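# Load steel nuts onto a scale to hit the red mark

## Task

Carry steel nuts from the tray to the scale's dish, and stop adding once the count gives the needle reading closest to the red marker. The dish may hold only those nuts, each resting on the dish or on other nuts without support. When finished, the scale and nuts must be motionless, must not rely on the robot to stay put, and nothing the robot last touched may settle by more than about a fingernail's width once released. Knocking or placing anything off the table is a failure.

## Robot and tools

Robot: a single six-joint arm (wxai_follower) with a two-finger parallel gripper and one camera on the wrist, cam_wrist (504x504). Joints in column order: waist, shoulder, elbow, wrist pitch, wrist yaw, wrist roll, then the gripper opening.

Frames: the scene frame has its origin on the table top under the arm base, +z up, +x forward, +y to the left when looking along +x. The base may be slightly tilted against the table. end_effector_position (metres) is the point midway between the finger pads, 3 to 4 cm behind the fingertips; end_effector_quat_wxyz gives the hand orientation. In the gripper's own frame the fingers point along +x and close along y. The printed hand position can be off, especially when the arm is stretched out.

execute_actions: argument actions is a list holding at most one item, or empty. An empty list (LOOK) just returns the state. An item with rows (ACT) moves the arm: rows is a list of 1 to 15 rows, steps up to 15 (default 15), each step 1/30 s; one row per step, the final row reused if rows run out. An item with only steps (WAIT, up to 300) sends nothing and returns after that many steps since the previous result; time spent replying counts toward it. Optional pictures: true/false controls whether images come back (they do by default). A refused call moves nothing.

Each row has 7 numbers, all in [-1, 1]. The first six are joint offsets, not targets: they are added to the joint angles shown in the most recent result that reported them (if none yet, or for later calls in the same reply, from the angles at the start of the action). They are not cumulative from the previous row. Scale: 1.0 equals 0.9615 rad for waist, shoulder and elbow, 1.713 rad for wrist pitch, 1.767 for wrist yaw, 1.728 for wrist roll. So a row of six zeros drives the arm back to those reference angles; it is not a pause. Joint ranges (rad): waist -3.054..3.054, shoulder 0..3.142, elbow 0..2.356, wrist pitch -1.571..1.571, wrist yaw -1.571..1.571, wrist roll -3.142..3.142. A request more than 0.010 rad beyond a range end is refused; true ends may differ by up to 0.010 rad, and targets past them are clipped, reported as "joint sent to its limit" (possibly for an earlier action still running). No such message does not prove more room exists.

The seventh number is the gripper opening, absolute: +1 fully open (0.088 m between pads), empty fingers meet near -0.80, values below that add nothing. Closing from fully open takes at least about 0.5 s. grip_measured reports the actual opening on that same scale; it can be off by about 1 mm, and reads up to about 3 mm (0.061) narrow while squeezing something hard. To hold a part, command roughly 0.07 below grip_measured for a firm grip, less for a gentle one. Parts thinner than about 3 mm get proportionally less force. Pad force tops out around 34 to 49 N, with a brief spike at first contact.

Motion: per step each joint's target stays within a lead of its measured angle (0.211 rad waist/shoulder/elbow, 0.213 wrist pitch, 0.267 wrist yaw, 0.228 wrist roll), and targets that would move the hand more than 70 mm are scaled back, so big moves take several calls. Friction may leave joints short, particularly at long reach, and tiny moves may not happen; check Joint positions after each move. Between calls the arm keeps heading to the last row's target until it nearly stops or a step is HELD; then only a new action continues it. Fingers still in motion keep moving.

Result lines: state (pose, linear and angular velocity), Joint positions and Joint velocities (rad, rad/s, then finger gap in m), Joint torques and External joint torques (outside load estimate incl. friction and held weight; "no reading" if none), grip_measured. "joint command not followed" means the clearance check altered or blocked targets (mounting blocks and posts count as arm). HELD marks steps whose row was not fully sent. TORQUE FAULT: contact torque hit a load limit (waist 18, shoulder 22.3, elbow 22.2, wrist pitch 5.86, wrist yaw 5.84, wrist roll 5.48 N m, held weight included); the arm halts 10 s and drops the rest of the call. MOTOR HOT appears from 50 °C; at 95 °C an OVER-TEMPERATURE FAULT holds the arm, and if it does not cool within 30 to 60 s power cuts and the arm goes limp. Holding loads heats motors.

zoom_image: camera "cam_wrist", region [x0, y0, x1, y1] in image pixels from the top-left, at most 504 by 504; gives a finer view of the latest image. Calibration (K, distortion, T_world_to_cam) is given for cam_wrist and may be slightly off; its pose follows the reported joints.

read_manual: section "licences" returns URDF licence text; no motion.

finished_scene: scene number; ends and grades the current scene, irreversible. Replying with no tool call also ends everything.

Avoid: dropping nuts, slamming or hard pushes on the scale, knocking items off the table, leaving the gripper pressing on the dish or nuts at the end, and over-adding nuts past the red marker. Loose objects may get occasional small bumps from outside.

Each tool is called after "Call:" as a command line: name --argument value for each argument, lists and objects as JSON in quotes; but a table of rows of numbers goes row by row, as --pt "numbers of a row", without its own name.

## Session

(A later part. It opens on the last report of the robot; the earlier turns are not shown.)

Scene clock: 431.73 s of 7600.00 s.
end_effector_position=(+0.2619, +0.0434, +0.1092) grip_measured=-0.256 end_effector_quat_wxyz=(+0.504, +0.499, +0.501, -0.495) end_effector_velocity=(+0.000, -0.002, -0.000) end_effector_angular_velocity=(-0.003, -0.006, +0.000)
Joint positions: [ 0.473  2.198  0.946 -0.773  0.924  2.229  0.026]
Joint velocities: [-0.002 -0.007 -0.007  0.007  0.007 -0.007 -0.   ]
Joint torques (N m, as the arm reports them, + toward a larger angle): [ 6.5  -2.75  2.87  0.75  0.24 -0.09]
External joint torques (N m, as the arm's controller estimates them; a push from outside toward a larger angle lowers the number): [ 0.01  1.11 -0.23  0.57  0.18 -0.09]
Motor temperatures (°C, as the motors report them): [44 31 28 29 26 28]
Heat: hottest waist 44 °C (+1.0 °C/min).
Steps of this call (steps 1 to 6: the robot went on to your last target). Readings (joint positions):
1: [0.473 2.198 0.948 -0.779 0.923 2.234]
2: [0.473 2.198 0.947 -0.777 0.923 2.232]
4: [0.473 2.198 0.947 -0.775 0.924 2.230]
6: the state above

Call:
execute_actions --actions '[{"rows":[[0,0,0,0,0,0,-0.05],[0,0,0,0,0,0,-0.05],[0,0,0,0,0,0,-0.05],[0,0,0,0,0,0,-0.05],[0,0,0,0,0,0,-0.05],[0,0,0,0,0,0,-0.05],[0.025,0,0.022,-0.03,0,0,-0.05],[0.05,-0.01,0.045,-0.06,-0.01,0,-0.05],[0.075,-0.015,0.068,-0.09,-0.02,0,-0.05],[0.1,-0.02,0.09,-0.12,-0.027,0,-0.05],[0.1,-0.02,0.09,-0.12,-0.027,0,-0.05],[0.1,-0.02,0.09,-0.12,-0.027,0,-0.05],[0.1,-0.1,0.09,-0.12,-0.027,0,-0.05],[0.1,-0.2,0.09,-0.12,-0.027,0,-0.05],[-0.14,-0.262,0.13,-0.12,0.03,0.284,-0.05]]}]' --pictures false

Call:
execute_actions --actions '[{"steps":16}]' --pictures false

Call:
execute_actions --actions '[{"rows":[[-0.09,0,-0.02,0.08,0.014,0,-0.05],[-0.09,0,-0.02,0.08,0.014,0,-0.05],[-0.09,0,-0.02,0.08,0.014,0,-0.05],[-0.18,0,-0.046,0.166,0.014,0,-0.05]]}]' --pictures false

Call:
execute_actions --actions '[{"steps":8}]'

Scene clock: 453.93 s of 7600.00 s.
end_effector_position=(+0.2684, +0.0331, +0.1476) grip_measured=-0.057 end_effector_quat_wxyz=(+0.516, +0.500, +0.511, -0.472) end_effector_velocity=(+0.156, -0.280, +0.068) end_effector_angular_velocity=(+0.194, -0.122, -2.220)
Joint positions: [ 0.552  2.124  1.011 -0.948  0.887  2.257  0.036]
Joint velocities: [-0.486 -1.018  0.115 -0.271  0.256  1.282  0.002]
Joint torques (N m, as the arm reports them, + toward a larger angle): [-0.04 -5.95  5.77  0.16  0.73  0.18]
External joint torques (N m, as the arm's controller estimates them; a push from outside toward a larger angle lowers the number): [-1.06 -2.1   1.17 -0.3   0.22  0.23]
Motor temperatures (°C, as the motors report them): [42 30 28 30 26 28]
Heat: hottest waist 42 °C (+0.0 °C/min).
Steps of this call (steps 1 to 15: the robot went on to your last target; steps 16 to 651: nothing new was sent; steps 652 to 666: all 15 steps of this action). Readings (joint positions):
652: [0.472 2.198 0.945 -0.772 0.925 2.227]
653: [0.473 2.198 0.945 -0.772 0.925 2.227]
655: [0.472 2.198 0.945 -0.771 0.925 2.227]
659: [0.480 2.198 0.954 -0.801 0.924 2.227]
666: the state above

Scene clock: 454.47 s of 7600.00 s.
end_effector_position=(+0.3032, -0.0442, +0.1325) grip_measured=-0.053 end_effector_quat_wxyz=(+0.309, +0.639, +0.306, -0.634) end_effector_velocity=(-0.000, -0.009, -0.003) end_effector_angular_velocity=(+0.009, +0.017, -0.109)
Joint positions: [ 0.345  1.953  1.069 -0.976  0.972  2.707  0.036]
Joint velocities: [-0.027 -0.022  0.002 -0.007 -0.007  0.081  0.   ]
Joint torques (N m, as the arm reports them, + toward a larger angle): [ 7.47 -4.39  3.45 -0.23  0.19  0.11]
External joint torques (N m, as the arm's controller estimates them; a push from outside toward a larger angle lowers the number): [ 0.83 -0.94  0.32 -0.38  0.15  0.11]
Motor temperatures (°C, as the motors report them): [43 30 28 30 26 28]
Heat: hottest waist 43 °C (+1.0 °C/min).
Steps of this call (steps 1 to 16: the robot went on to your last target). Readings (joint positions):
1: [0.526 2.090 1.018 -0.953 0.902 2.299]
2: [0.489 2.057 1.031 -0.954 0.920 2.348]
4: [0.413 2.003 1.056 -0.962 0.949 2.454]
8: [0.353 1.958 1.069 -0.972 0.967 2.625]
16: the state above

Scene clock: 454.97 s of 7600.00 s.
end_effector_position=(+0.3204, -0.0596, +0.0863) grip_measured=-0.052 end_effector_quat_wxyz=(+0.211, +0.676, +0.215, -0.673) end_effector_velocity=(+0.004, -0.002, -0.007) end_effector_angular_velocity=(-0.004, -0.013, -0.052)
Joint positions: [ 0.181  1.952  1.033 -0.702  0.993  2.707  0.036]
Joint velocities: [-0.022 -0.002 -0.012  0.066  0.007 -0.007 -0.   ]
Joint torques (N m, as the arm reports them, + toward a larger angle): [ 7.42 -3.87  2.53  0.25  0.17 -0.01]
External joint torques (N m, as the arm's controller estimates them; a push from outside toward a larger angle lowers the number): [ 0.61  0.12 -0.07  0.11  0.13 -0.01]
Motor temperatures (°C, as the motors report them): [43 30 28 30 26 28]
Heat: hottest waist 43 °C (+1.0 °C/min).
Steps of this call (steps 1 to 15: all 15 steps of this action). Readings (joint positions):
1: [0.339 1.953 1.067 -0.956 0.975 2.707]
2: [0.325 1.953 1.065 -0.925 0.979 2.707]
4: [0.287 1.952 1.059 -0.862 0.985 2.707]
8: [0.200 1.952 1.041 -0.749 0.992 2.707]
15: the state above

Scene clock: 455.23 s of 7600.00 s.
end_effector_position=(+0.3207, -0.0599, +0.0853) grip_measured=-0.052 end_effector_quat_wxyz=(+0.209, +0.677, +0.212, -0.673) end_effector_velocity=(-0.000, +0.001, +0.001) end_effector_angular_velocity=(+0.022, +0.004, +0.004)
Joint positions: [ 0.177  1.952  1.032 -0.695  0.993  2.707  0.036]
Joint velocities: [-0.002 -0.007  0.002 -0.007 -0.022 -0.007 -0.   ]
Joint torques (N m, as the arm reports them, + toward a larger angle): [ 7.62 -3.99  2.36  0.2   0.11 -0.02]
External joint torques (N m, as the arm's controller estimates them; a push from outside toward a larger angle lowers the number): [ 0.7   0.01 -0.27  0.06  0.09 -0.02]
Motor temperatures (°C, as the motors report them): [43 30 28 30 26 28]
Heat: hottest waist 43 °C (+1.0 °C/min).
Steps of this call (steps 1 to 8: the robot went on to your last target). Readings (joint positions):
1: [0.180 1.952 1.032 -0.700 0.993 2.707]
2: [0.180 1.952 1.032 -0.699 0.993 2.707]
4: [0.178 1.952 1.032 -0.697 0.993 2.707]
8: the state above
camera_calibration (this result's frames):
cam_wrist: T_world_to_cam=[[-0.587398, 0.809214, 0.0116801, 0.247307], [0.754846, 0.542614, 0.36848, -0.2107], [0.291842, 0.225261, -0.929562, 0.0785889], [0, 0, 0, 1]] pos_world=[0.281378, -0.103499, 0.147803]

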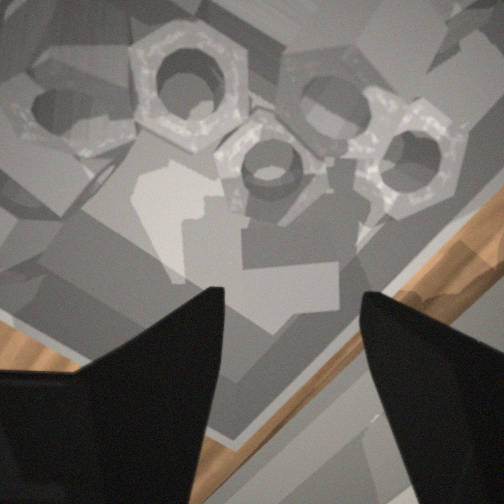

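Call:
execute_actions --actions '[{"rows":[[-0.01,-0.01,-0.02,0.01,0,-0.04,-0.13],[-0.01,-0.01,-0.02,0.01,0,-0.04,-0.13],[-0.025,-0.01,-0.035,0.03,0,-0.07,-0.13],[-0.025,-0.01,-0.035,0.03,0,-0.07,-0.13],[-0.04,-0.01,-0.045,0.045,0,-0.085,-0.13],[-0.04,-0.01,-0.045,0.045,0,-0.085,-0.13],[-0.053,-0.01,-0.055,0.06,0,-0.095,-0.13]]}]'

Scene clock: 462.47 s of 7600.00 s.
end_effector_position=(+0.3157, -0.0615, +0.0695) grip_measured=-0.126 end_effector_quat_wxyz=(+0.237, +0.664, +0.242, -0.666) end_effector_velocity=(-0.005, +0.000, -0.002) end_effector_angular_velocity=(+0.007, +0.008, +0.064)
Joint positions: [ 0.133  1.948  0.986 -0.6    0.993  2.551  0.033]
Joint velocities: [-0.007 -0.007 -0.017  0.007 -0.007 -0.066 -0.001]
Joint torques (N m, as the arm reports them, + toward a larger angle): [ 7.31 -4.81  2.    0.23  0.05 -0.1 ]
External joint torques (N m, as the arm's controller estimates them; a push from outside toward a larger angle lowers the number): [ 0.54 -0.81 -0.33  0.12  0.01 -0.1 ]
Motor temperatures (°C, as the motors report them): [43 30 28 29 26 28]
Heat: hottest waist 43 °C (+0.0 °C/min).
Steps of this call (steps 1 to 15: the robot went on to your last target; steps 16 to 202: nothing new was sent; steps 203 to 217: all 15 steps of this action). Readings (joint positions):
203: [0.177 1.951 1.030 -0.691 0.993 2.695]
204: [0.176 1.951 1.027 -0.688 0.993 2.682]
206: [0.171 1.949 1.018 -0.671 0.993 2.643]
210: [0.148 1.949 0.998 -0.628 0.993 2.583]
217: the state above
camera_calibration (this result's frames):
cam_wrist: T_world_to_cam=[[-0.655116, 0.755362, 0.0158691, 0.263614], [0.707784, 0.606234, 0.36266, -0.18111], [0.264319, 0.248816, -0.931786, 0.0759795], [0, 0, 0, 1]] pos_world=[0.280802, -0.108234, 0.132295]

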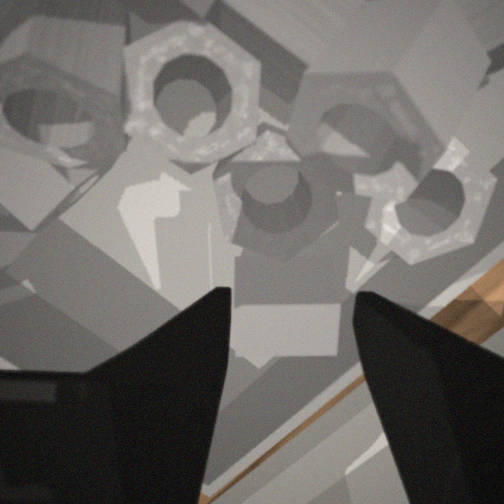

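Call:
execute_actions --actions '[{"rows":[[0,0,0,0.01,0.006,-0.004,-0.13],[0,0,0,0.01,0.006,-0.004,-0.13],[0,0,0,0.01,0.006,-0.004,-0.13],[-0.015,0.005,-0.012,0.025,0.006,-0.016,-0.13],[-0.015,0.005,-0.012,0.025,0.006,-0.016,-0.13],[-0.028,0.009,-0.022,0.041,0.006,-0.028,-0.13],[-0.028,0.009,-0.022,0.041,0.006,-0.028,-0.13],[-0.041,0.013,-0.032,0.057,0.006,-0.04,-0.13],[-0.041,0.013,-0.032,0.057,0.006,-0.04,-0.13],[-0.054,0.017,-0.042,0.074,0.006,-0.052,-0.13]]}]'

Scene clock: 471.57 s of 7600.00 s.
end_effector_position=(+0.3155, -0.0635, +0.0535) grip_measured=-0.128 end_effector_quat_wxyz=(+0.238, +0.664, +0.237, -0.667) end_effector_velocity=(-0.006, +0.004, -0.020) end_effector_angular_velocity=(+0.018, +0.016, +0.010)
Joint positions: [ 0.088  1.956  0.954 -0.488  0.999  2.473  0.033]
Joint velocities: [-0.051  0.017 -0.042  0.11  -0.022 -0.081 -0.   ]
Joint torques (N m, as the arm reports them, + toward a larger angle): [ 7.85 -3.29  2.14  0.26  0.22 -0.01]
External joint torques (N m, as the arm's controller estimates them; a push from outside toward a larger angle lowers the number): [ 0.84  0.92 -0.17  0.09  0.18 -0.01]
Motor temperatures (°C, as the motors report them): [43 31 28 29 26 28]
Heat: hottest waist 43 °C (+0.0 °C/min).
Steps of this call (steps 1 to 15: the robot went on to your last target; steps 16 to 258: nothing new was sent; steps 259 to 273: all 15 steps of this action). Readings (joint positions):
259: [0.131 1.948 0.984 -0.594 0.993 2.546]
260: [0.131 1.948 0.984 -0.591 0.993 2.546]
262: [0.131 1.948 0.984 -0.584 0.996 2.542]
266: [0.121 1.948 0.976 -0.549 0.997 2.516]
273: the state above
camera_calibration (this result's frames):
cam_wrist: T_world_to_cam=[[-0.650818, 0.759183, 0.00878657, 0.264517], [0.710702, 0.605104, 0.35882, -0.174763], [0.267093, 0.239771, -0.933365, 0.0602881], [0, 0, 0, 1]] pos_world=[0.280254, -0.109523, 0.116655]

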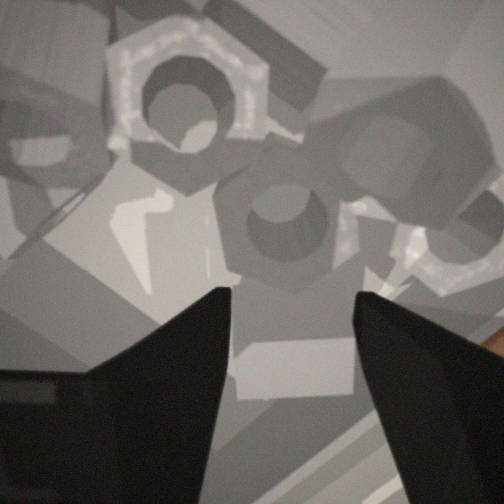

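Call:
execute_actions --actions '[{"rows":[[-0.003,0,0,0.006,0,0,-0.2],[-0.003,0,0,0.006,0,0,-0.25],[-0.003,0,0,0.006,0,0,-0.33]],"steps":8}]' --pictures false

Call:
execute_actions --actions '[{"rows":[[0.016,0,0.013,-0.022,0,0.015,-0.33],[0.032,0,0.026,-0.044,0,0.03,-0.33],[0.05,-0.01,0.04,-0.068,0,0.045,-0.33],[0.07,-0.02,0.055,-0.095,0,0.06,-0.33],[0.09,-0.02,0.07,-0.12,0,0.08,-0.33],[0.11,-0.03,0.08,-0.15,0,0.08,-0.33],[0.14,-0.03,0.09,-0.18,0,0.08,-0.33],[0.17,-0.04,0.1,-0.21,0,0.08,-0.33],[0.2,-0.05,0.11,-0.24,0,0.08,-0.33],[0.23,-0.05,0.11,-0.27,-0.01,0.05,-0.33],[0.26,-0.05,0.11,-0.3,-0.01,0,-0.33],[0.3,-0.05,0.11,-0.33,-0.02,-0.05,-0.33],[0.35,-0.05,0.11,-0.35,-0.03,-0.1,-0.33],[0.42,-0.05,0.1,-0.37,-0.04,-0.88,-0.33]]}]' --pictures false

Call:
execute_actions --actions '[{"steps":8}]' --pictures false

Scene clock: 486.60 s of 7600.00 s.
end_effector_position=(+0.3162, -0.0630, +0.0529) grip_measured=-0.256 end_effector_quat_wxyz=(+0.238, +0.666, +0.235, -0.667) end_effector_velocity=(-0.000, +0.004, -0.001) end_effector_angular_velocity=(+0.022, +0.001, +0.004)
Joint positions: [ 0.087  1.957  0.951 -0.476  1.     2.469  0.026]
Joint velocities: [-0.002  0.002 -0.002  0.007 -0.022 -0.007  0.   ]
Joint torques (N m, as the arm reports them, + toward a larger angle): [ 7.79 -4.22  2.58 -0.15  0.07  0.08]
External joint torques (N m, as the arm's controller estimates them; a push from outside toward a larger angle lowers the number): [ 1.05 -0.12  0.41 -0.29  0.03  0.08]
Motor temperatures (°C, as the motors report them): [44 31 28 29 26 28]
Heat: hottest waist 44 °C (+0.0 °C/min).
Steps of this call (steps 1 to 30: the robot went on to your last target; steps 31 to 443: nothing new was sent; steps 444 to 451: all 8 steps of this action). Readings (joint positions):
444: [0.086 1.957 0.951 -0.476 1.000 2.464]
445: [0.086 1.957 0.951 -0.476 1.000 2.464]
447: [0.086 1.957 0.951 -0.476 1.000 2.466]
451: the state above

Scene clock: 487.10 s of 7600.00 s.
end_effector_position=(+0.2963, -0.0452, +0.1432) grip_measured=-0.256 end_effector_quat_wxyz=(+0.423, +0.578, +0.417, -0.559) end_effector_velocity=(-0.107, +0.166, +0.273) end_effector_angular_velocity=(+0.146, -0.328, +2.882)
Joint positions: [ 0.38   1.915  1.046 -1.003  0.963  2.364  0.026]
Joint velocities: [ 1.136 -0.012 -0.002 -0.916 -0.388 -1.516 -0.   ]
Joint torques (N m, as the arm reports them, + toward a larger angle): [ 7.03 -3.77  3.41 -0.05 -0.01 -0.1 ]
External joint torques (N m, as the arm's controller estimates them; a push from outside toward a larger angle lowers the number): [ 1.48 -0.61  0.2  -0.32 -0.14 -0.1 ]
Motor temperatures (°C, as the motors report them): [44 31 28 29 26 28]
Heat: hottest waist 44 °C (+0.0 °C/min).
Steps of this call (steps 1 to 15: all 15 steps of this action). Readings (joint positions):
1: [0.088 1.957 0.953 -0.482 1.000 2.474]
2: [0.090 1.957 0.956 -0.497 1.000 2.484]
4: [0.104 1.956 0.968 -0.545 1.000 2.514]
8: [0.168 1.943 1.009 -0.693 1.002 2.574]
15: the state above

Scene clock: 487.37 s of 7600.00 s.
end_effector_position=(+0.2847, -0.0340, +0.1665) grip_measured=-0.256 end_effector_quat_wxyz=(+0.569, +0.448, +0.548, -0.418) end_effector_velocity=(-0.016, -0.003, +0.006) end_effector_angular_velocity=(-0.097, +0.015, +1.635)
Joint positions: [ 0.479  1.914  1.046 -1.095  0.936  1.941  0.026]
Joint velocities: [ 0.032 -0.002 -0.002 -0.11  -0.022 -1.531 -0.   ]
Joint torques (N m, as the arm reports them, + toward a larger angle): [ 7.95 -3.72  3.71 -0.1  -0.03 -0.11]
External joint torques (N m, as the arm's controller estimates them; a push from outside toward a larger angle lowers the number): [ 1.69 -0.75  0.09 -0.35 -0.11 -0.1 ]
Motor temperatures (°C, as the motors report them): [44 31 28 29 26 28]
Heat: hottest waist 44 °C (+0.0 °C/min).
Steps of this call (steps 1 to 8: the robot went on to your last target). Readings (joint positions):
1: [0.414 1.915 1.046 -1.028 0.952 2.312]
2: [0.440 1.915 1.046 -1.045 0.945 2.259]
4: [0.468 1.914 1.046 -1.072 0.941 2.153]
8: the state above

Call:
execute_actions --actions '[{"rows":[[0.197,0.385,-0.04,0.067,-0.06,-0.573,-0.33]]}]' --pictures false

Call:
execute_actions --actions '[{"steps":10}]'

Scene clock: 491.93 s of 7600.00 s.
end_effector_position=(+0.2369, +0.0673, +0.1474) grip_measured=-0.256 end_effector_quat_wxyz=(+0.709, -0.004, +0.705, -0.011) end_effector_velocity=(-0.008, +0.011, -0.006) end_effector_angular_velocity=(-0.046, -0.017, +0.058)
Joint positions: [ 0.662  2.268  1.008 -0.986  0.836  0.951  0.026]
Joint velocities: [ 0.032  0.071 -0.002  0.007  0.022  0.007 -0.001]
Joint torques (N m, as the arm reports them, + toward a larger angle): [ 7.49 -3.35  3.84  0.32 -0.09  0.04]
External joint torques (N m, as the arm's controller estimates them; a push from outside toward a larger angle lowers the number): [ 1.41  0.66  0.09  0.09 -0.14  0.04]
Motor temperatures (°C, as the motors report them): [44 31 28 29 26 28]
Heat: hottest waist 44 °C (+0.0 °C/min).
Steps of this call (steps 1 to 45: the robot went on to your last target; steps 46 to 122: nothing new was sent; steps 123 to 137: all 15 steps of this action). Readings (joint positions):
123: [0.497 1.933 1.045 -1.100 0.929 0.951]
124: [0.521 1.957 1.045 -1.073 0.917 0.951]
126: [0.583 2.042 1.042 -1.030 0.880 0.951]
130: [0.654 2.212 1.018 -0.999 0.840 0.951]
137: the state above

Scene clock: 492.27 s of 7600.00 s.
end_effector_position=(+0.2356, +0.0692, +0.1464) grip_measured=-0.256 end_effector_quat_wxyz=(+0.709, -0.007, +0.705, -0.009) end_effector_velocity=(-0.005, -0.002, -0.002) end_effector_angular_velocity=(-0.013, +0.021, +0.029)
Joint positions: [ 0.666  2.278  1.008 -0.983  0.835  0.951  0.026]
Joint velocities: [-0.002  0.007 -0.002 -0.022 -0.007 -0.007 -0.   ]
Joint torques (N m, as the arm reports them, + toward a larger angle): [ 7.24 -3.21  3.68  0.27 -0.11  0.05]
External joint torques (N m, as the arm's controller estimates them; a push from outside toward a larger angle lowers the number): [ 1.18  0.81 -0.06  0.08 -0.17  0.05]
Motor temperatures (°C, as the motors report them): [44 31 28 29 26 28]
Heat: hottest waist 44 °C (+0.0 °C/min).
Steps of this call (steps 1 to 10: the robot went on to your last target). Readings (joint positions):
1: [0.663 2.270 1.008 -0.985 0.836 0.951]
2: [0.664 2.273 1.008 -0.985 0.836 0.951]
4: [0.665 2.275 1.008 -0.984 0.835 0.951]
8: [0.666 2.277 1.008 -0.983 0.835 0.951]
10: the state above
camera_calibration (this result's frames):
cam_wrist: T_world_to_cam=[[0.0200784, -0.999291, 0.0318364, 0.0712643], [-0.933455, -0.00733041, 0.358619, 0.198173], [-0.358131, -0.0369183, -0.932941, 0.302942], [0, 0, 0, 1]] pos_world=[0.292047, 0.0838506, 0.20929]

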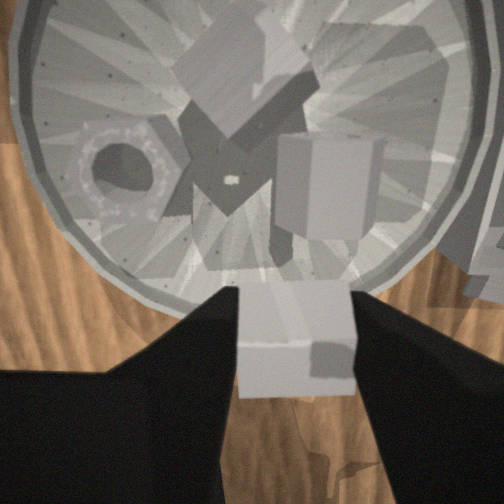

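Call:
execute_actions --actions '[{"rows":[[0.02,0.1,0.06,0,0,0,-0.33],[0.02,0.1,0.06,0,0,0,-0.33],[0.02,0.1,0.06,0,0,0,-0.33],[0.02,0.1,0.06,0,0,0,-0.33],[0.02,0.1,0.06,0,0,0,-0.33],[0,0.105,0.04,0.025,0,0,-0.33],[0,0.105,0.04,0.025,0,0,-0.33],[-0.02,0.11,0.02,0.05,0,-0.01,-0.33],[-0.02,0.11,0.02,0.05,0,-0.01,-0.33],[-0.045,0.115,-0.005,0.078,0.005,-0.03,-0.33]]}]' --pictures false

Call:
execute_actions --actions '[{"steps":8}]'

Scene clock: 504.80 s of 7600.00 s.
end_effector_position=(+0.2342, +0.0911, +0.1220) grip_measured=-0.256 end_effector_quat_wxyz=(+0.701, -0.009, +0.713, -0.005) end_effector_velocity=(-0.017, +0.000, -0.035) end_effector_angular_velocity=(-0.015, +0.040, +0.037)
Joint positions: [ 0.629  2.38   1.015 -0.871  0.837  0.911  0.026]
Joint velocities: [-0.071  0.042 -0.09   0.139  0.022 -0.081 -0.   ]
Joint torques (N m, as the arm reports them, + toward a larger angle): [ 7.52 -4.3   3.3   0.33  0.19 -0.05]
External joint torques (N m, as the arm's controller estimates them; a push from outside toward a larger angle lowers the number): [ 0.97  0.44 -0.44  0.1   0.13 -0.05]
Motor temperatures (°C, as the motors report them): [44 31 29 29 26 28]
Heat: hottest waist 44 °C (+1.0 °C/min).
Steps of this call (steps 1 to 30: the robot went on to your last target; steps 31 to 361: nothing new was sent; steps 362 to 376: all 15 steps of this action). Readings (joint positions):
362: [0.667 2.290 1.014 -0.986 0.834 0.951]
363: [0.669 2.306 1.026 -0.985 0.834 0.951]
365: [0.676 2.338 1.043 -0.981 0.834 0.951]
369: [0.674 2.362 1.045 -0.955 0.834 0.949]
376: the state above

Scene clock: 505.07 s of 7600.00 s.
end_effector_position=(+0.2343, +0.0922, +0.1202) grip_measured=-0.256 end_effector_quat_wxyz=(+0.702, -0.007, +0.712, -0.004) end_effector_velocity=(-0.003, -0.002, -0.004) end_effector_angular_velocity=(+0.002, +0.017, +0.002)
Joint positions: [ 0.625  2.382  1.01  -0.854  0.839  0.903  0.026]
Joint velocities: [-0.012 -0.002 -0.012  0.007 -0.007 -0.007  0.   ]
Joint torques (N m, as the arm reports them, + toward a larger angle): [ 7.1  -3.52  2.64  0.25  0.2  -0.03]
External joint torques (N m, as the arm's controller estimates them; a push from outside toward a larger angle lowers the number): [ 0.78  0.89 -0.82  0.05  0.15 -0.03]
Motor temperatures (°C, as the motors report them): [44 31 29 29 26 28]
Heat: hottest waist 44 °C (+1.0 °C/min).
Steps of this call (steps 1 to 8: the robot went on to your last target). Readings (joint positions):
1: [0.627 2.381 1.013 -0.866 0.837 0.908]
2: [0.626 2.382 1.011 -0.863 0.838 0.907]
4: [0.626 2.382 1.010 -0.858 0.839 0.904]
8: the state above
camera_calibration (this result's frames):
cam_wrist: T_world_to_cam=[[0.0271065, -0.99936, 0.023361, 0.0944518], [-0.926226, -0.016319, 0.376616, 0.203548], [-0.375994, -0.0318463, -0.926075, 0.281812], [0, 0, 0, 1]] pos_world=[0.291931, 0.106688, 0.182113]

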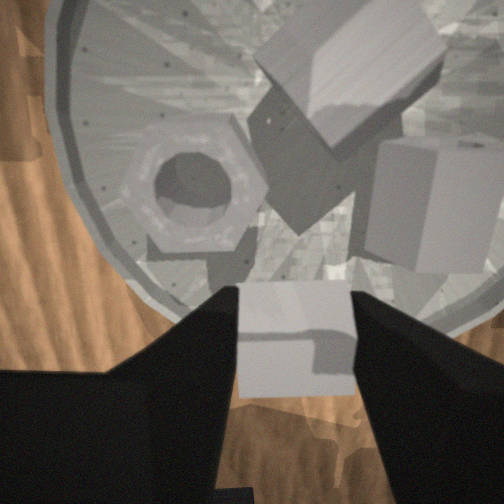

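Call:
execute_actions --actions '[{"rows":[[0,0,0,0.01,0.02,0,-0.33],[0,0,0,0.01,0.02,0,-0.33],[0,0,0,0.01,0.02,0,-0.33],[-0.018,0.003,-0.016,0.03,0.025,-0.01,-0.33],[-0.018,0.003,-0.016,0.03,0.025,-0.01,-0.33],[-0.018,0.003,-0.016,0.03,0.025,-0.01,-0.33],[-0.038,0.008,-0.033,0.05,0.03,-0.02,-0.33]]}]'

Scene clock: 510.83 s of 7600.00 s.
end_effector_position=(+0.2407, +0.0910, +0.1108) grip_measured=-0.256 end_effector_quat_wxyz=(+0.714, -0.000, +0.700, -0.015) end_effector_velocity=(-0.002, -0.003, -0.003) end_effector_angular_velocity=(-0.014, -0.015, +0.019)
Joint positions: [ 0.597  2.382  0.987 -0.778  0.886  0.872  0.026]
Joint velocities: [-0.002 -0.002 -0.022  0.022  0.022 -0.022 -0.   ]
Joint torques (N m, as the arm reports them, + toward a larger angle): [ 6.53 -3.57  2.89  0.45  0.26 -0.04]
External joint torques (N m, as the arm's controller estimates them; a push from outside toward a larger angle lowers the number): [ 0.22  0.85 -0.43  0.23  0.2  -0.04]
Motor temperatures (°C, as the motors report them): [44 31 29 29 26 28]
Heat: hottest waist 44 °C (+1.0 °C/min).
Steps of this call (steps 1 to 30: the robot went on to your last target; steps 31 to 158: nothing new was sent; steps 159 to 173: all 15 steps of this action). Readings (joint positions):
159: [0.624 2.382 1.009 -0.850 0.844 0.901]
160: [0.624 2.382 1.009 -0.848 0.852 0.901]
162: [0.624 2.382 1.008 -0.837 0.862 0.899]
166: [0.609 2.382 0.998 -0.802 0.878 0.885]
173: the state above
camera_calibration (this result's frames):
cam_wrist: T_world_to_cam=[[0.00220938, -0.999552, 0.0298353, 0.0985965], [-0.938415, 0.00823582, 0.345411, 0.217092], [-0.345503, -0.028761, -0.937977, 0.269127], [0, 0, 0, 1]] pos_world=[0.296489, 0.104505, 0.174507]

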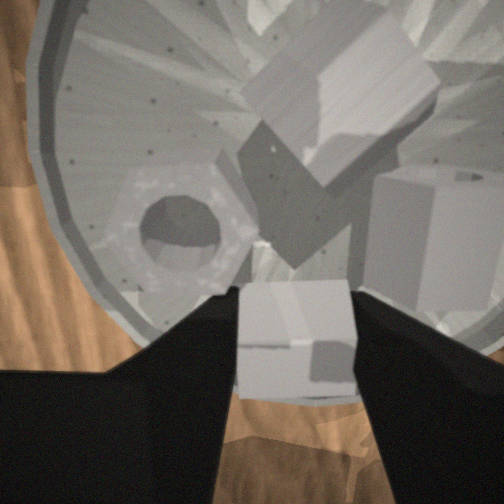

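Call:
execute_actions --actions '[{"rows":[[0,0,0,0,0,0,-0.13],[0,0,0,0,0,0,-0.13],[0,0,0,0,0,0,-0.13],[0,0,0,0,0,0,-0.13],[0,0,0,0,0,0,-0.13],[0,0,0,0,0,0,-0.13],[0.025,0,0.022,-0.03,0,0,-0.13],[0.05,-0.01,0.045,-0.06,-0.01,0.02,-0.13],[0.075,-0.015,0.068,-0.09,-0.02,0.04,-0.13],[0.11,-0.02,0.1,-0.13,-0.03,0.04,-0.13],[0.11,-0.02,0.1,-0.13,-0.03,0.04,-0.13],[0.11,-0.02,0.1,-0.13,-0.03,0.04,-0.13],[0.11,-0.02,0.1,-0.13,-0.03,0.04,-0.13],[0.11,-0.15,0.1,-0.13,-0.03,0.04,-0.13],[-0.2,-0.634,0.06,-0.15,0.05,-0.36,0]]}]'

Call:
execute_actions --actions '[{"steps":22}]' --pictures false

Call:
execute_actions --actions '[{"rows":[[-0.205,0,-0.045,0.076,0.014,0,0]]}]'

Scene clock: 521.90 s of 7600.00 s.
end_effector_position=(+0.2462, +0.0841, +0.1492) grip_measured=-0.111 end_effector_quat_wxyz=(+0.720, -0.027, +0.693, +0.011) end_effector_velocity=(+0.146, -0.300, +0.038) end_effector_angular_velocity=(-0.215, -0.056, +0.812)
Joint positions: [ 0.683  2.33   1.059 -0.965  0.851  0.891  0.034]
Joint velocities: [-0.549 -0.911 -0.071 -0.505  0.505 -1.355  0.048]
Joint torques (N m, as the arm reports them, + toward a larger angle): [-0.53 -9.05  3.65 -0.44  0.79  0.02]
External joint torques (N m, as the arm's controller estimates them; a push from outside toward a larger angle lowers the number): [-1.1  -3.16  0.01 -0.33  0.25 -0.12]
Motor temperatures (°C, as the motors report them): [43 31 28 29 26 28]
Heat: hottest waist 43 °C (+0.0 °C/min).
Steps of this call (steps 1 to 15: the robot went on to your last target; steps 16 to 317: nothing new was sent; steps 318 to 332: all 15 steps of this action). Readings (joint positions):
318: [0.597 2.382 0.984 -0.774 0.887 0.870]
319: [0.597 2.382 0.984 -0.774 0.887 0.870]
321: [0.597 2.382 0.984 -0.774 0.887 0.870]
325: [0.604 2.382 0.993 -0.805 0.885 0.877]
332: the state above
camera_calibration (this result's frames):
cam_wrist: T_world_to_cam=[[0.0754052, -0.996608, 0.0329494, 0.0717749], [-0.942999, -0.0605299, 0.327243, 0.218676], [-0.324139, -0.0557471, -0.944366, 0.304837], [0, 0, 0, 1]] pos_world=[0.299609, 0.101762, 0.213952]

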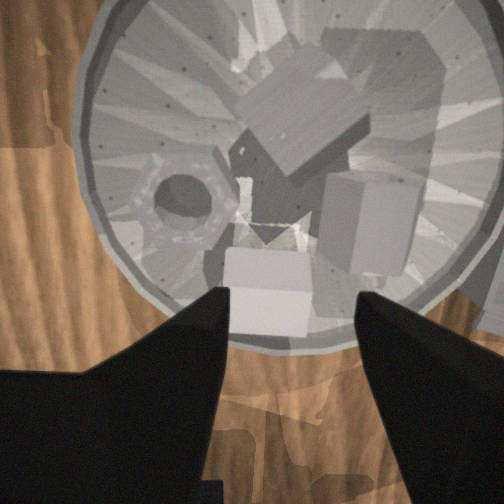

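Scene clock: 522.63 s of 7600.00 s.
end_effector_position=(+0.3020, -0.0706, +0.1698) grip_measured=-0.003 end_effector_quat_wxyz=(+0.743, -0.048, +0.664, +0.066) end_effector_velocity=(+0.001, -0.009, +0.004) end_effector_angular_velocity=(+0.015, -0.018, +0.021)
Joint positions: [ 0.41   1.781  1.051 -1.032  0.97   0.259  0.039]
Joint velocities: [-0.007 -0.046 -0.002  0.007 -0.007 -0.066 -0.   ]
Joint torques (N m, as the arm reports them, + toward a larger angle): [ 6.83 -3.23  3.   -0.02  0.17 -0.05]
External joint torques (N m, as the arm's controller estimates them; a push from outside toward a larger angle lowers the number): [ 0.74 -0.48 -0.59 -0.4   0.16 -0.05]
Motor temperatures (°C, as the motors report them): [44 31 28 29 26 28]
Heat: hottest waist 44 °C (+1.0 °C/min).
Steps of this call (steps 1 to 22: the robot went on to your last target). Readings (joint positions):
1: [0.655 2.297 1.057 -0.981 0.873 0.849]
2: [0.616 2.256 1.057 -0.991 0.895 0.806]
4: [0.532 2.169 1.057 -1.003 0.926 0.715]
8: [0.431 1.977 1.055 -1.023 0.957 0.505]
22: the state above

Scene clock: 523.13 s of 7600.00 s.
end_effector_position=(+0.2997, -0.0950, +0.1197) grip_measured=-0.002 end_effector_quat_wxyz=(+0.710, +0.008, +0.704, -0.004) end_effector_velocity=(-0.002, -0.005, -0.006) end_effector_angular_velocity=(-0.009, +0.017, -0.013)
Joint positions: [ 0.22   1.779  1.015 -0.907  0.99   0.257  0.039]
Joint velocities: [-0.027 -0.002 -0.002  0.007  0.007 -0.007  0.   ]
Joint torques (N m, as the arm reports them, + toward a larger angle): [ 6.79 -3.26  2.35  0.29  0.12  0.06]
External joint torques (N m, as the arm's controller estimates them; a push from outside toward a larger angle lowers the number): [ 0.55  0.11 -0.66  0.08  0.11  0.06]
Motor temperatures (°C, as the motors report them): [44 31 28 29 26 28]
Heat: hottest waist 44 °C (+1.0 °C/min).
Steps of this call (steps 1 to 15: all 15 steps of this action). Readings (joint positions):
1: [0.397 1.780 1.046 -1.012 0.970 0.257]
2: [0.363 1.779 1.040 -0.982 0.974 0.257]
4: [0.286 1.779 1.030 -0.950 0.985 0.257]
8: [0.228 1.779 1.018 -0.920 0.989 0.257]
15: the state above
camera_calibration (this result's frames):
cam_wrist: T_world_to_cam=[[0.00632678, -0.999978, 0.00221922, -0.085742], [-0.934728, -0.00512538, 0.355326, 0.267396], [-0.355307, -0.00432243, -0.93474, 0.297352], [0, 0, 0, 1]] pos_world=[0.356137, -0.0830843, 0.183124]

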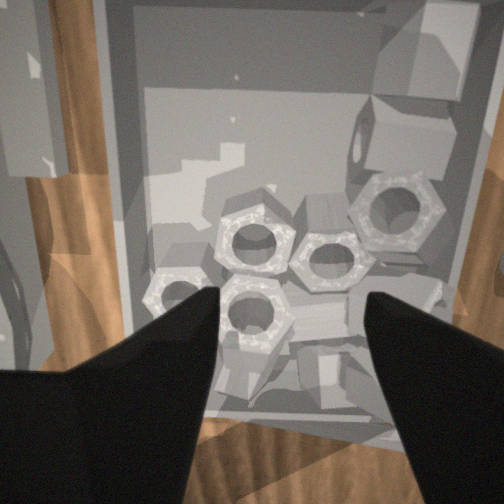

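Call:
execute_actions --actions '[{"rows":[[-0.02,-0.03,-0.09,0.06,0.005,-0.064,0.05],[-0.02,-0.03,-0.09,0.06,0.005,-0.064,0.05],[-0.02,-0.03,-0.09,0.06,0.005,-0.064,0.05],[-0.065,-0.03,-0.185,0.13,0.005,-0.064,0.05]]}]' --pictures false

Call:
execute_actions --actions '[{"steps":6}]'

Scene clock: 546.33 s of 7600.00 s.
end_effector_position=(+0.2759, -0.0824, +0.0900) grip_measured=+0.047 end_effector_quat_wxyz=(+0.707, +0.001, +0.707, +0.001) end_effector_velocity=(-0.009, +0.002, -0.006) end_effector_angular_velocity=(-0.008, +0.008, +0.013)
Joint positions: [ 0.163  1.756  0.848 -0.693  0.995  0.151  0.041]
Joint velocities: [-0.012 -0.007 -0.042  0.037  0.007 -0.022  0.   ]
Joint torques (N m, as the arm reports them, + toward a larger angle): [ 6.35 -4.    2.04  0.21  0.14 -0.05]
External joint torques (N m, as the arm's controller estimates them; a push from outside toward a larger angle lowers the number): [ 0.61 -0.71 -0.57  0.02  0.14 -0.05]
Motor temperatures (°C, as the motors report them): [43 31 28 29 26 28]
Heat: hottest waist 43 °C (-1.0 °C/min).
Steps of this call (steps 1 to 15: the robot went on to your last target; steps 16 to 681: nothing new was sent; steps 682 to 696: all 15 steps of this action). Readings (joint positions):
682: [0.216 1.776 1.003 -0.880 0.993 0.236]
683: [0.214 1.770 0.988 -0.861 0.993 0.216]
685: [0.207 1.761 0.949 -0.813 0.995 0.187]
689: [0.171 1.758 0.872 -0.732 0.995 0.162]
696: the state above

Scene clock: 546.53 s of 7600.00 s.
end_effector_position=(+0.2753, -0.0821, +0.0894) grip_measured=+0.047 end_effector_quat_wxyz=(+0.707, +0.001, +0.707, +0.001) end_effector_velocity=(-0.002, +0.001, -0.001) end_effector_angular_velocity=(+0.007, +0.002, +0.004)
Joint positions: [ 0.162  1.756  0.844 -0.688  0.995  0.15   0.041]
Joint velocities: [-0.002 -0.002 -0.007  0.007 -0.007 -0.007 -0.   ]
Joint torques (N m, as the arm reports them, + toward a larger angle): [ 6.16 -4.09  2.07  0.27  0.16 -0.02]
External joint torques (N m, as the arm's controller estimates them; a push from outside toward a larger angle lowers the number): [ 0.37 -0.81 -0.56  0.07  0.16 -0.02]
Motor temperatures (°C, as the motors report them): [43 31 28 29 26 28]
Heat: hottest waist 43 °C (-1.0 °C/min).
Steps of this call (steps 1 to 6: the robot went on to your last target). Readings (joint positions):
1: [0.163 1.756 0.847 -0.691 0.995 0.151]
2: [0.163 1.756 0.846 -0.690 0.995 0.150]
4: [0.162 1.756 0.845 -0.689 0.995 0.150]
6: the state above
camera_calibration (this result's frames):
cam_wrist: T_world_to_cam=[[0.0224991, -0.999736, 0.00475252, -0.0772306], [-0.931457, -0.0192352, 0.363342, 0.252689], [-0.363154, -0.0126016, -0.931644, 0.261627], [0, 0, 0, 1]] pos_world=[0.332117, -0.0690527, 0.152298]

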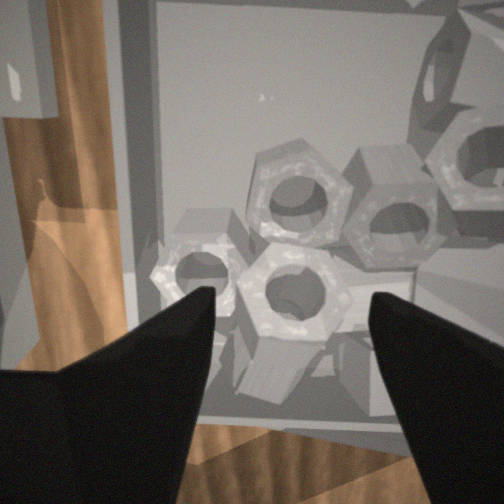

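Call:
execute_actions --actions '[{"rows":[[0,0,0,0,0,-0.28,-0.08],[0,0,0,0,0,-0.28,-0.08],[0,0,0,0,0,-0.28,-0.08],[0,0,0,0,0,-0.28,-0.08],[0,0,0,0,0,-0.28,-0.08],[0,0,0,0,0,-0.28,-0.08],[-0.03,0.003,-0.024,0.036,0,-0.28,-0.08]]}]'

Scene clock: 558.43 s of 7600.00 s.
end_effector_position=(+0.2757, -0.0827, +0.0826) grip_measured=-0.075 end_effector_quat_wxyz=(+0.692, -0.147, +0.691, +0.149) end_effector_velocity=(+0.002, +0.003, -0.005) end_effector_angular_velocity=(+0.023, -0.012, +0.101)
Joint positions: [ 0.139  1.756  0.829 -0.634  0.995 -0.317  0.035]
Joint velocities: [-0.017 -0.002 -0.017  0.066 -0.022 -0.154 -0.001]
Joint torques (N m, as the arm reports them, + toward a larger angle): [ 6.2  -3.08  2.17  0.26 -0.05 -0.04]
External joint torques (N m, as the arm's controller estimates them; a push from outside toward a larger angle lowers the number): [ 0.43  0.26 -0.4   0.05 -0.02 -0.04]
Motor temperatures (°C, as the motors report them): [43 31 28 29 26 28]
Heat: hottest waist 43 °C (-1.0 °C/min).
Steps of this call (steps 1 to 15: the robot went on to your last target; steps 16 to 342: nothing new was sent; steps 343 to 357: all 15 steps of this action). Readings (joint positions):
343: [0.162 1.756 0.844 -0.686 0.995 0.106]
344: [0.162 1.756 0.844 -0.686 0.995 0.051]
346: [0.162 1.756 0.844 -0.686 0.995 -0.053]
350: [0.156 1.756 0.839 -0.665 0.995 -0.232]
357: the state above
camera_calibration (this result's frames):
cam_wrist: T_world_to_cam=[[0.430348, -0.902646, 0.00550342, -0.182348], [-0.842739, -0.399587, 0.360725, 0.199791], [-0.323408, -0.159875, -0.932656, 0.232408], [0, 0, 0, 1]] pos_world=[0.322008, -0.047606, 0.145691]

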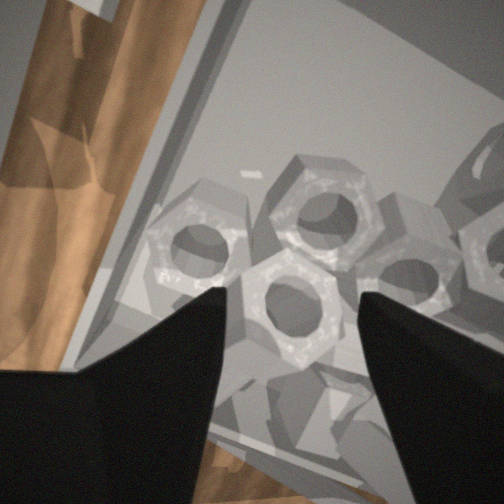

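Call:
execute_actions --actions '[{"rows":[[0,0,0,-0.008,-0.01,-0.01,-0.08],[0,0,0,-0.008,-0.01,-0.01,-0.08],[0,0,0,-0.008,-0.01,-0.01,-0.08],[-0.016,0.002,-0.013,0.008,-0.01,-0.022,-0.08],[-0.016,0.002,-0.013,0.008,-0.01,-0.022,-0.08],[-0.03,0.004,-0.024,0.026,-0.01,-0.036,-0.08],[-0.03,0.004,-0.024,0.026,-0.01,-0.036,-0.08],[-0.044,0.006,-0.035,0.044,-0.01,-0.05,-0.08],[-0.044,0.006,-0.035,0.044,-0.01,-0.05,-0.08],[-0.058,0.009,-0.046,0.062,-0.01,-0.064,-0.08]]}]'

Scene clock: 567.97 s of 7600.00 s.
end_effector_position=(+0.2723, -0.0819, +0.0688) grip_measured=-0.078 end_effector_quat_wxyz=(+0.688, -0.151, +0.691, +0.164) end_effector_velocity=(-0.005, +0.007, -0.009) end_effector_angular_velocity=(+0.021, -0.002, +0.052)
Joint positions: [ 0.093  1.757  0.794 -0.544  0.98  -0.415  0.035]
Joint velocities: [-0.022  0.002 -0.042  0.081 -0.022 -0.095 -0.   ]
Joint torques (N m, as the arm reports them, + toward a larger angle): [ 5.95 -2.77  2.19  0.26 -0.05 -0.02]
External joint torques (N m, as the arm's controller estimates them; a push from outside toward a larger angle lowers the number): [ 0.16  0.7  -0.18  0.07  0.   -0.02]
Motor temperatures (°C, as the motors report them): [42 31 28 29 26 28]
Heat: hottest waist 42 °C (-2.0 °C/min).
Steps of this call (steps 1 to 30: the robot went on to your last target; steps 31 to 271: nothing new was sent; steps 272 to 286: all 15 steps of this action). Readings (joint positions):
272: [0.138 1.756 0.827 -0.629 0.995 -0.332]
273: [0.138 1.756 0.827 -0.631 0.992 -0.332]
275: [0.137 1.756 0.827 -0.636 0.988 -0.336]
279: [0.124 1.756 0.817 -0.604 0.984 -0.365]
286: the state above
camera_calibration (this result's frames):
cam_wrist: T_world_to_cam=[[0.454391, -0.890745, -0.0101377, -0.184487], [-0.828425, -0.426729, 0.362786, 0.195964], [-0.327476, -0.156448, -0.931817, 0.219863], [0, 0, 0, 1]] pos_world=[0.31817, -0.0463103, 0.131909]

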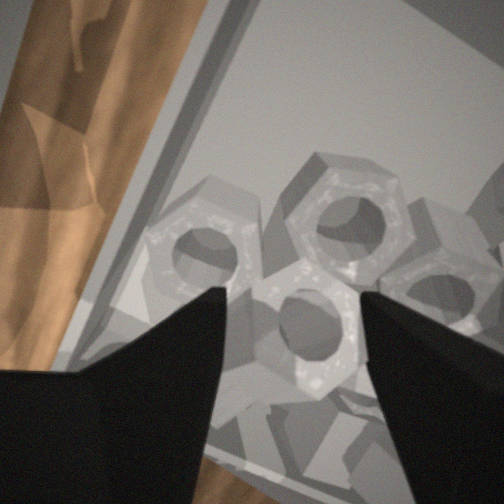

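Call:
execute_actions --actions '[{"rows":[[-0.01,0,-0.008,0.01,0,0,-0.12],[-0.01,0,-0.008,0.01,0,0,-0.12],[-0.01,0,-0.008,0.01,0,0,-0.16],[-0.01,0,-0.008,0.01,0,0,-0.2],[-0.01,0,-0.008,0.01,0,0,-0.25],[-0.01,0,-0.008,0.01,0,0,-0.32]]}]'

Scene clock: 572.07 s of 7600.00 s.
end_effector_position=(+0.2724, -0.0814, +0.0676) grip_measured=-0.201 end_effector_quat_wxyz=(+0.689, -0.149, +0.691, +0.162) end_effector_velocity=(-0.002, +0.003, -0.001) end_effector_angular_velocity=(+0.022, +0.001, +0.004)
Joint positions: [ 0.09   1.757  0.79  -0.531  0.979 -0.419  0.029]
Joint velocities: [-0.002 -0.002 -0.007  0.007 -0.022 -0.007 -0.   ]
Joint torques (N m, as the arm reports them, + toward a larger angle): [ 6.   -3.68  2.04  0.41 -0.06  0.15]
External joint torques (N m, as the arm's controller estimates them; a push from outside toward a larger angle lowers the number): [ 0.3  -0.29 -0.22  0.23  0.    0.15]
Motor temperatures (°C, as the motors report them): [42 30 28 29 26 28]
Heat: hottest waist 42 °C (-2.0 °C/min).
Steps of this call (steps 1 to 30: the robot went on to your last target; steps 31 to 108: nothing new was sent; steps 109 to 123: all 15 steps of this action). Readings (joint positions):
109: [0.090 1.757 0.790 -0.531 0.979 -0.425]
110: [0.090 1.757 0.790 -0.531 0.979 -0.425]
112: [0.090 1.757 0.790 -0.531 0.979 -0.422]
116: [0.090 1.757 0.790 -0.531 0.979 -0.420]
123: the state above
camera_calibration (this result's frames):
cam_wrist: T_world_to_cam=[[0.449991, -0.892975, -0.0101662, -0.183154], [-0.83119, -0.422964, 0.360867, 0.19781], [-0.326545, -0.153937, -0.932562, 0.218911], [0, 0, 0, 1]] pos_world=[0.318319, -0.0461875, 0.130903]

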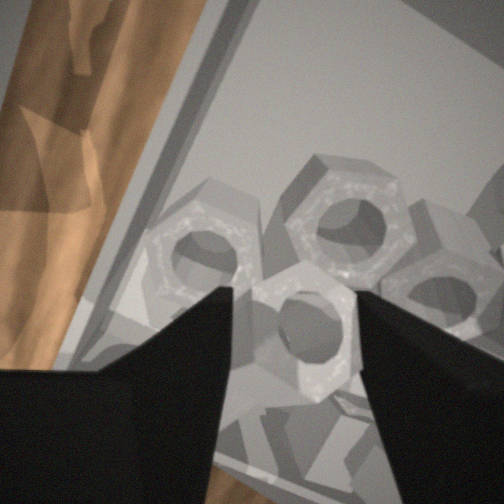

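Lift gently 2 cm first.

Call:
execute_actions --actions '[{"rows":[[0.015,0,0.012,-0.015,0,0.01,-0.32],[0.015,0,0.012,-0.015,0,0.01,-0.32],[0.03,0,0.024,-0.035,0,0.025,-0.32],[0.03,0,0.024,-0.035,0,0.025,-0.32],[0.05,0,0.038,-0.06,0,0.045,-0.32],[0.05,0,0.038,-0.06,0,0.045,-0.32],[0.07,0,0.054,-0.088,0,0.065,-0.32],[0.07,0,0.054,-0.088,0,0.065,-0.32],[0.1,-0.01,0.078,-0.13,0,0.065,-0.32]]}]'

Scene clock: 578.80 s of 7600.00 s.
end_effector_position=(+0.2733, -0.0799, +0.0942) grip_measured=-0.201 end_effector_quat_wxyz=(+0.684, -0.168, +0.686, +0.182) end_effector_velocity=(-0.005, -0.002, +0.016) end_effector_angular_velocity=(+0.016, +0.023, +0.070)
Joint positions: [ 0.178  1.755  0.854 -0.732  0.98  -0.315  0.029]
Joint velocities: [ 0.042 -0.012  0.042 -0.154 -0.022  0.037 -0.   ]
Joint torques (N m, as the arm reports them, + toward a larger angle): [ 6.95 -4.04  3.52 -0.15 -0.04  0.17]
External joint torques (N m, as the arm's controller estimates them; a push from outside toward a larger angle lowers the number): [ 1.3  -0.9   0.92 -0.31  0.01  0.17]
Motor temperatures (°C, as the motors report them): [42 31 28 29 26 28]
Heat: hottest waist 42 °C (-2.0 °C/min).
Steps of this call (steps 1 to 15: the robot went on to your last target; steps 16 to 187: nothing new was sent; steps 188 to 202: all 15 steps of this action). Readings (joint positions):
188: [0.091 1.757 0.790 -0.532 0.979 -0.416]
189: [0.093 1.757 0.791 -0.536 0.980 -0.413]
191: [0.099 1.757 0.796 -0.557 0.980 -0.399]
195: [0.130 1.757 0.817 -0.626 0.980 -0.348]
202: the state above
camera_calibration (this result's frames):
cam_wrist: T_world_to_cam=[[0.499425, -0.866297, -0.0102416, -0.193275], [-0.806067, -0.46897, 0.361004, 0.179147], [-0.31754, -0.172039, -0.932508, 0.240312], [0, 0, 0, 1]] pos_world=[0.31724, -0.0420764, 0.157441]

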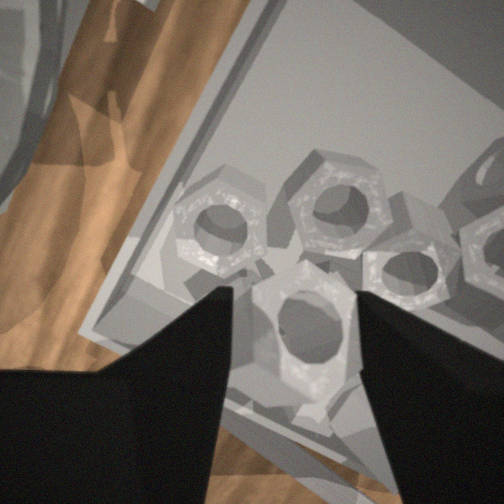

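Call:
execute_actions --actions '[{"rows":[[0.04,0,0.03,-0.04,0,0.02,-0.32],[0.07,0,0.05,-0.07,0,0.04,-0.32],[0.1,0,0.07,-0.1,0,0.06,-0.32],[0.13,0,0.09,-0.13,0,0.08,-0.32],[0.16,0,0.11,-0.16,0,0.1,-0.32],[0.19,0,0.13,-0.19,-0.01,0.12,-0.32],[0.22,0,0.15,-0.22,-0.02,0.14,-0.32],[0.25,0,0.17,-0.24,-0.02,0.16,-0.32],[0.28,0,0.19,-0.24,-0.03,0.18,-0.32],[0.31,0.05,0.23,-0.24,-0.04,0.18,-0.32],[0.34,0.1,0.27,-0.24,-0.05,0.18,-0.32],[0.37,0.15,0.31,-0.24,-0.06,0.18,-0.32],[0.4,0.2,0.35,-0.24,-0.07,0.18,-0.32],[0.43,0.25,0.39,-0.24,-0.08,0.18,-0.32],[0.498,0.812,0.608,-0.239,-0.085,0.18,-0.32]]}]' --pictures false

Call:
execute_actions --actions '[{"steps":30}]'

Scene clock: 592.40 s of 7600.00 s.
end_effector_position=(+0.3073, -0.0309, +0.1961) grip_measured=-0.201 end_effector_quat_wxyz=(+0.718, -0.186, +0.630, +0.230) end_effector_velocity=(+0.173, +0.350, +0.243) end_effector_angular_velocity=(+0.284, -0.402, +0.606)
Joint positions: [ 0.519  1.901  1.154 -1.12   0.884 -0.027  0.029]
Joint velocities: [ 0.872  1.194  1.126 -0.198 -0.359  0.125  0.   ]
Joint torques (N m, as the arm reports them, + toward a larger angle): [ 8.44 -1.79  4.67  0.36 -0.15  0.09]
External joint torques (N m, as the arm's controller estimates them; a push from outside toward a larger angle lowers the number): [ 1.42  1.06  0.74 -0.19 -0.1   0.08]
Motor temperatures (°C, as the motors report them): [43 31 28 29 26 28]
Heat: hottest waist 43 °C (+0.0 °C/min).
Steps of this call (steps 1 to 30: the robot went on to your last target; steps 31 to 393: nothing new was sent; steps 394 to 408: all 15 steps of this action). Readings (joint positions):
394: [0.185 1.754 0.861 -0.760 0.980 -0.303]
395: [0.193 1.754 0.868 -0.780 0.980 -0.291]
397: [0.226 1.754 0.888 -0.842 0.980 -0.252]
401: [0.327 1.754 0.954 -1.003 0.968 -0.142]
408: the state above

Scene clock: 593.40 s of 7600.00 s.
end_effector_position=(+0.3014, +0.1191, +0.1645) grip_measured=-0.201 end_effector_quat_wxyz=(+0.629, -0.321, +0.634, +0.316) end_effector_velocity=(-0.003, +0.000, -0.000) end_effector_angular_velocity=(-0.002, +0.009, +0.018)
Joint positions: [ 0.654  2.527  1.432 -1.139  0.827 -0.006  0.029]
Joint velocities: [ 0.002  0.002 -0.002 -0.007 -0.007 -0.007 -0.001]
Joint torques (N m, as the arm reports them, + toward a larger angle): [ 9.2  -4.91  4.61 -0.11  0.09  0.11]
External joint torques (N m, as the arm's controller estimates them; a push from outside toward a larger angle lowers the number): [ 1.54  0.58  0.67 -0.34  0.09  0.11]
Motor temperatures (°C, as the motors report them): [43 31 28 29 26 28]
Heat: hottest waist 43 °C (+0.0 °C/min).
Steps of this call (steps 1 to 30: the robot went on to your last target). Readings (joint positions):
1: [0.548 1.943 1.193 -1.124 0.872 -0.023]
2: [0.574 1.988 1.236 -1.128 0.863 -0.019]
4: [0.615 2.083 1.325 -1.130 0.852 -0.014]
8: [0.649 2.260 1.412 -1.132 0.842 -0.008]
30: the state above
camera_calibration (this result's frames):
cam_wrist: T_world_to_cam=[[0.817319, -0.576075, 0.0113075, -0.168188], [-0.538219, -0.75631, 0.371909, 0.221386], [-0.205695, -0.310054, -0.9282, 0.331006], [0, 0, 0, 1]] pos_world=[0.324704, 0.173177, 0.226806]

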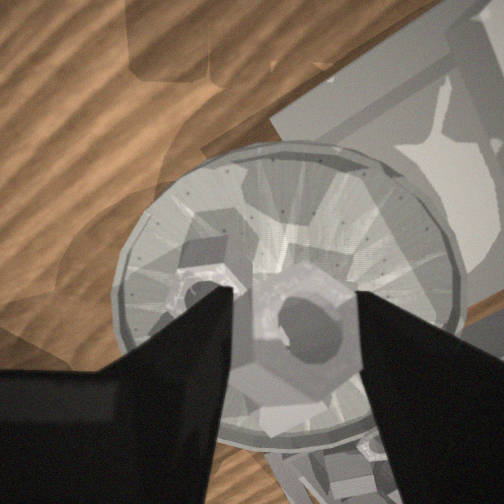

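Call:
execute_actions --actions '[{"rows":[[-0.02,0.025,0.04,0,0.01,0,-0.32],[-0.02,0.025,0.04,0,0.01,0,-0.32],[-0.03,0.03,0.05,0.005,0.012,0,-0.32],[-0.03,0.03,0.05,0.005,0.012,0,-0.32],[-0.05,0.035,0.035,0.025,0.016,-0.03,-0.32],[-0.05,0.035,0.035,0.025,0.016,-0.03,-0.32],[-0.07,0.04,0.02,0.05,0.022,-0.05,-0.32],[-0.07,0.04,0.02,0.05,0.022,-0.05,-0.32],[-0.09,0.043,0,0.072,0.027,-0.065,-0.32],[-0.09,0.043,0,0.072,0.027,-0.065,-0.32],[-0.11,0.046,-0.018,0.094,0.032,-0.08,-0.32]]}]' --pictures false

Call:
execute_actions --actions '[{"steps":8}]'

Scene clock: 603.90 s of 7600.00 s.
end_effector_position=(+0.3192, +0.1212, +0.1290) grip_measured=-0.201 end_effector_quat_wxyz=(+0.630, -0.315, +0.635, +0.317) end_effector_velocity=(-0.012, -0.003, -0.060) end_effector_angular_velocity=(-0.014, +0.080, +0.063)
Joint positions: [ 0.555  2.563  1.428 -1.002  0.874 -0.126  0.029]
Joint velocities: [-0.129  0.042 -0.1    0.168  0.022 -0.154 -0.   ]
Joint torques (N m, as the arm reports them, + toward a larger angle): [10.2  -5.42  3.17  0.32  0.12 -0.04]
External joint torques (N m, as the arm's controller estimates them; a push from outside toward a larger angle lowers the number): [ 1.58  0.63 -0.65  0.06  0.14 -0.04]
Motor temperatures (°C, as the motors report them): [45 31 29 29 26 28]
Heat: hottest waist 45 °C (+2.0 °C/min).
Steps of this call (steps 1 to 15: the robot went on to your last target; steps 16 to 300: nothing new was sent; steps 301 to 315: all 15 steps of this action). Readings (joint positions):
301: [0.653 2.530 1.436 -1.141 0.828 -0.006]
302: [0.651 2.533 1.442 -1.141 0.831 -0.006]
304: [0.643 2.541 1.455 -1.138 0.836 -0.006]
308: [0.614 2.549 1.460 -1.095 0.851 -0.051]
315: the state above

Scene clock: 604.17 s of 7600.00 s.
end_effector_position=(+0.3197, +0.1221, +0.1260) grip_measured=-0.201 end_effector_quat_wxyz=(+0.631, -0.316, +0.633, +0.318) end_effector_velocity=(+0.003, +0.001, -0.001) end_effector_angular_velocity=(+0.005, -0.013, +0.004)
Joint positions: [ 0.55   2.566  1.422 -0.982  0.879 -0.14   0.029]
Joint velocities: [-0.002 -0.002 -0.002  0.022  0.007 -0.022 -0.   ]
Joint torques (N m, as the arm reports them, + toward a larger angle): [ 9.37 -5.19  3.12  0.29  0.14 -0.07]
External joint torques (N m, as the arm's controller estimates them; a push from outside toward a larger angle lowers the number): [ 1.28  0.53 -0.49  0.06  0.15 -0.07]
Motor temperatures (°C, as the motors report them): [45 31 29 29 26 28]
Heat: hottest waist 45 °C (+2.0 °C/min).
Steps of this call (steps 1 to 8: the robot went on to your last target). Readings (joint positions):
1: [0.552 2.564 1.426 -0.997 0.876 -0.129]
2: [0.551 2.565 1.424 -0.993 0.876 -0.132]
4: [0.550 2.566 1.422 -0.987 0.878 -0.137]
8: the state above
camera_calibration (this result's frames):
cam_wrist: T_world_to_cam=[[0.815263, -0.579076, 0.00417802, -0.179028], [-0.540333, -0.758084, 0.365169, 0.249599], [-0.208293, -0.299966, -0.930932, 0.299934], [0, 0, 0, 1]] pos_world=[0.343296, 0.175516, 0.18882]

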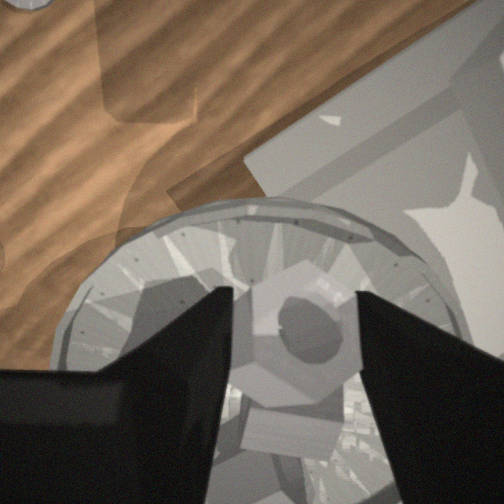

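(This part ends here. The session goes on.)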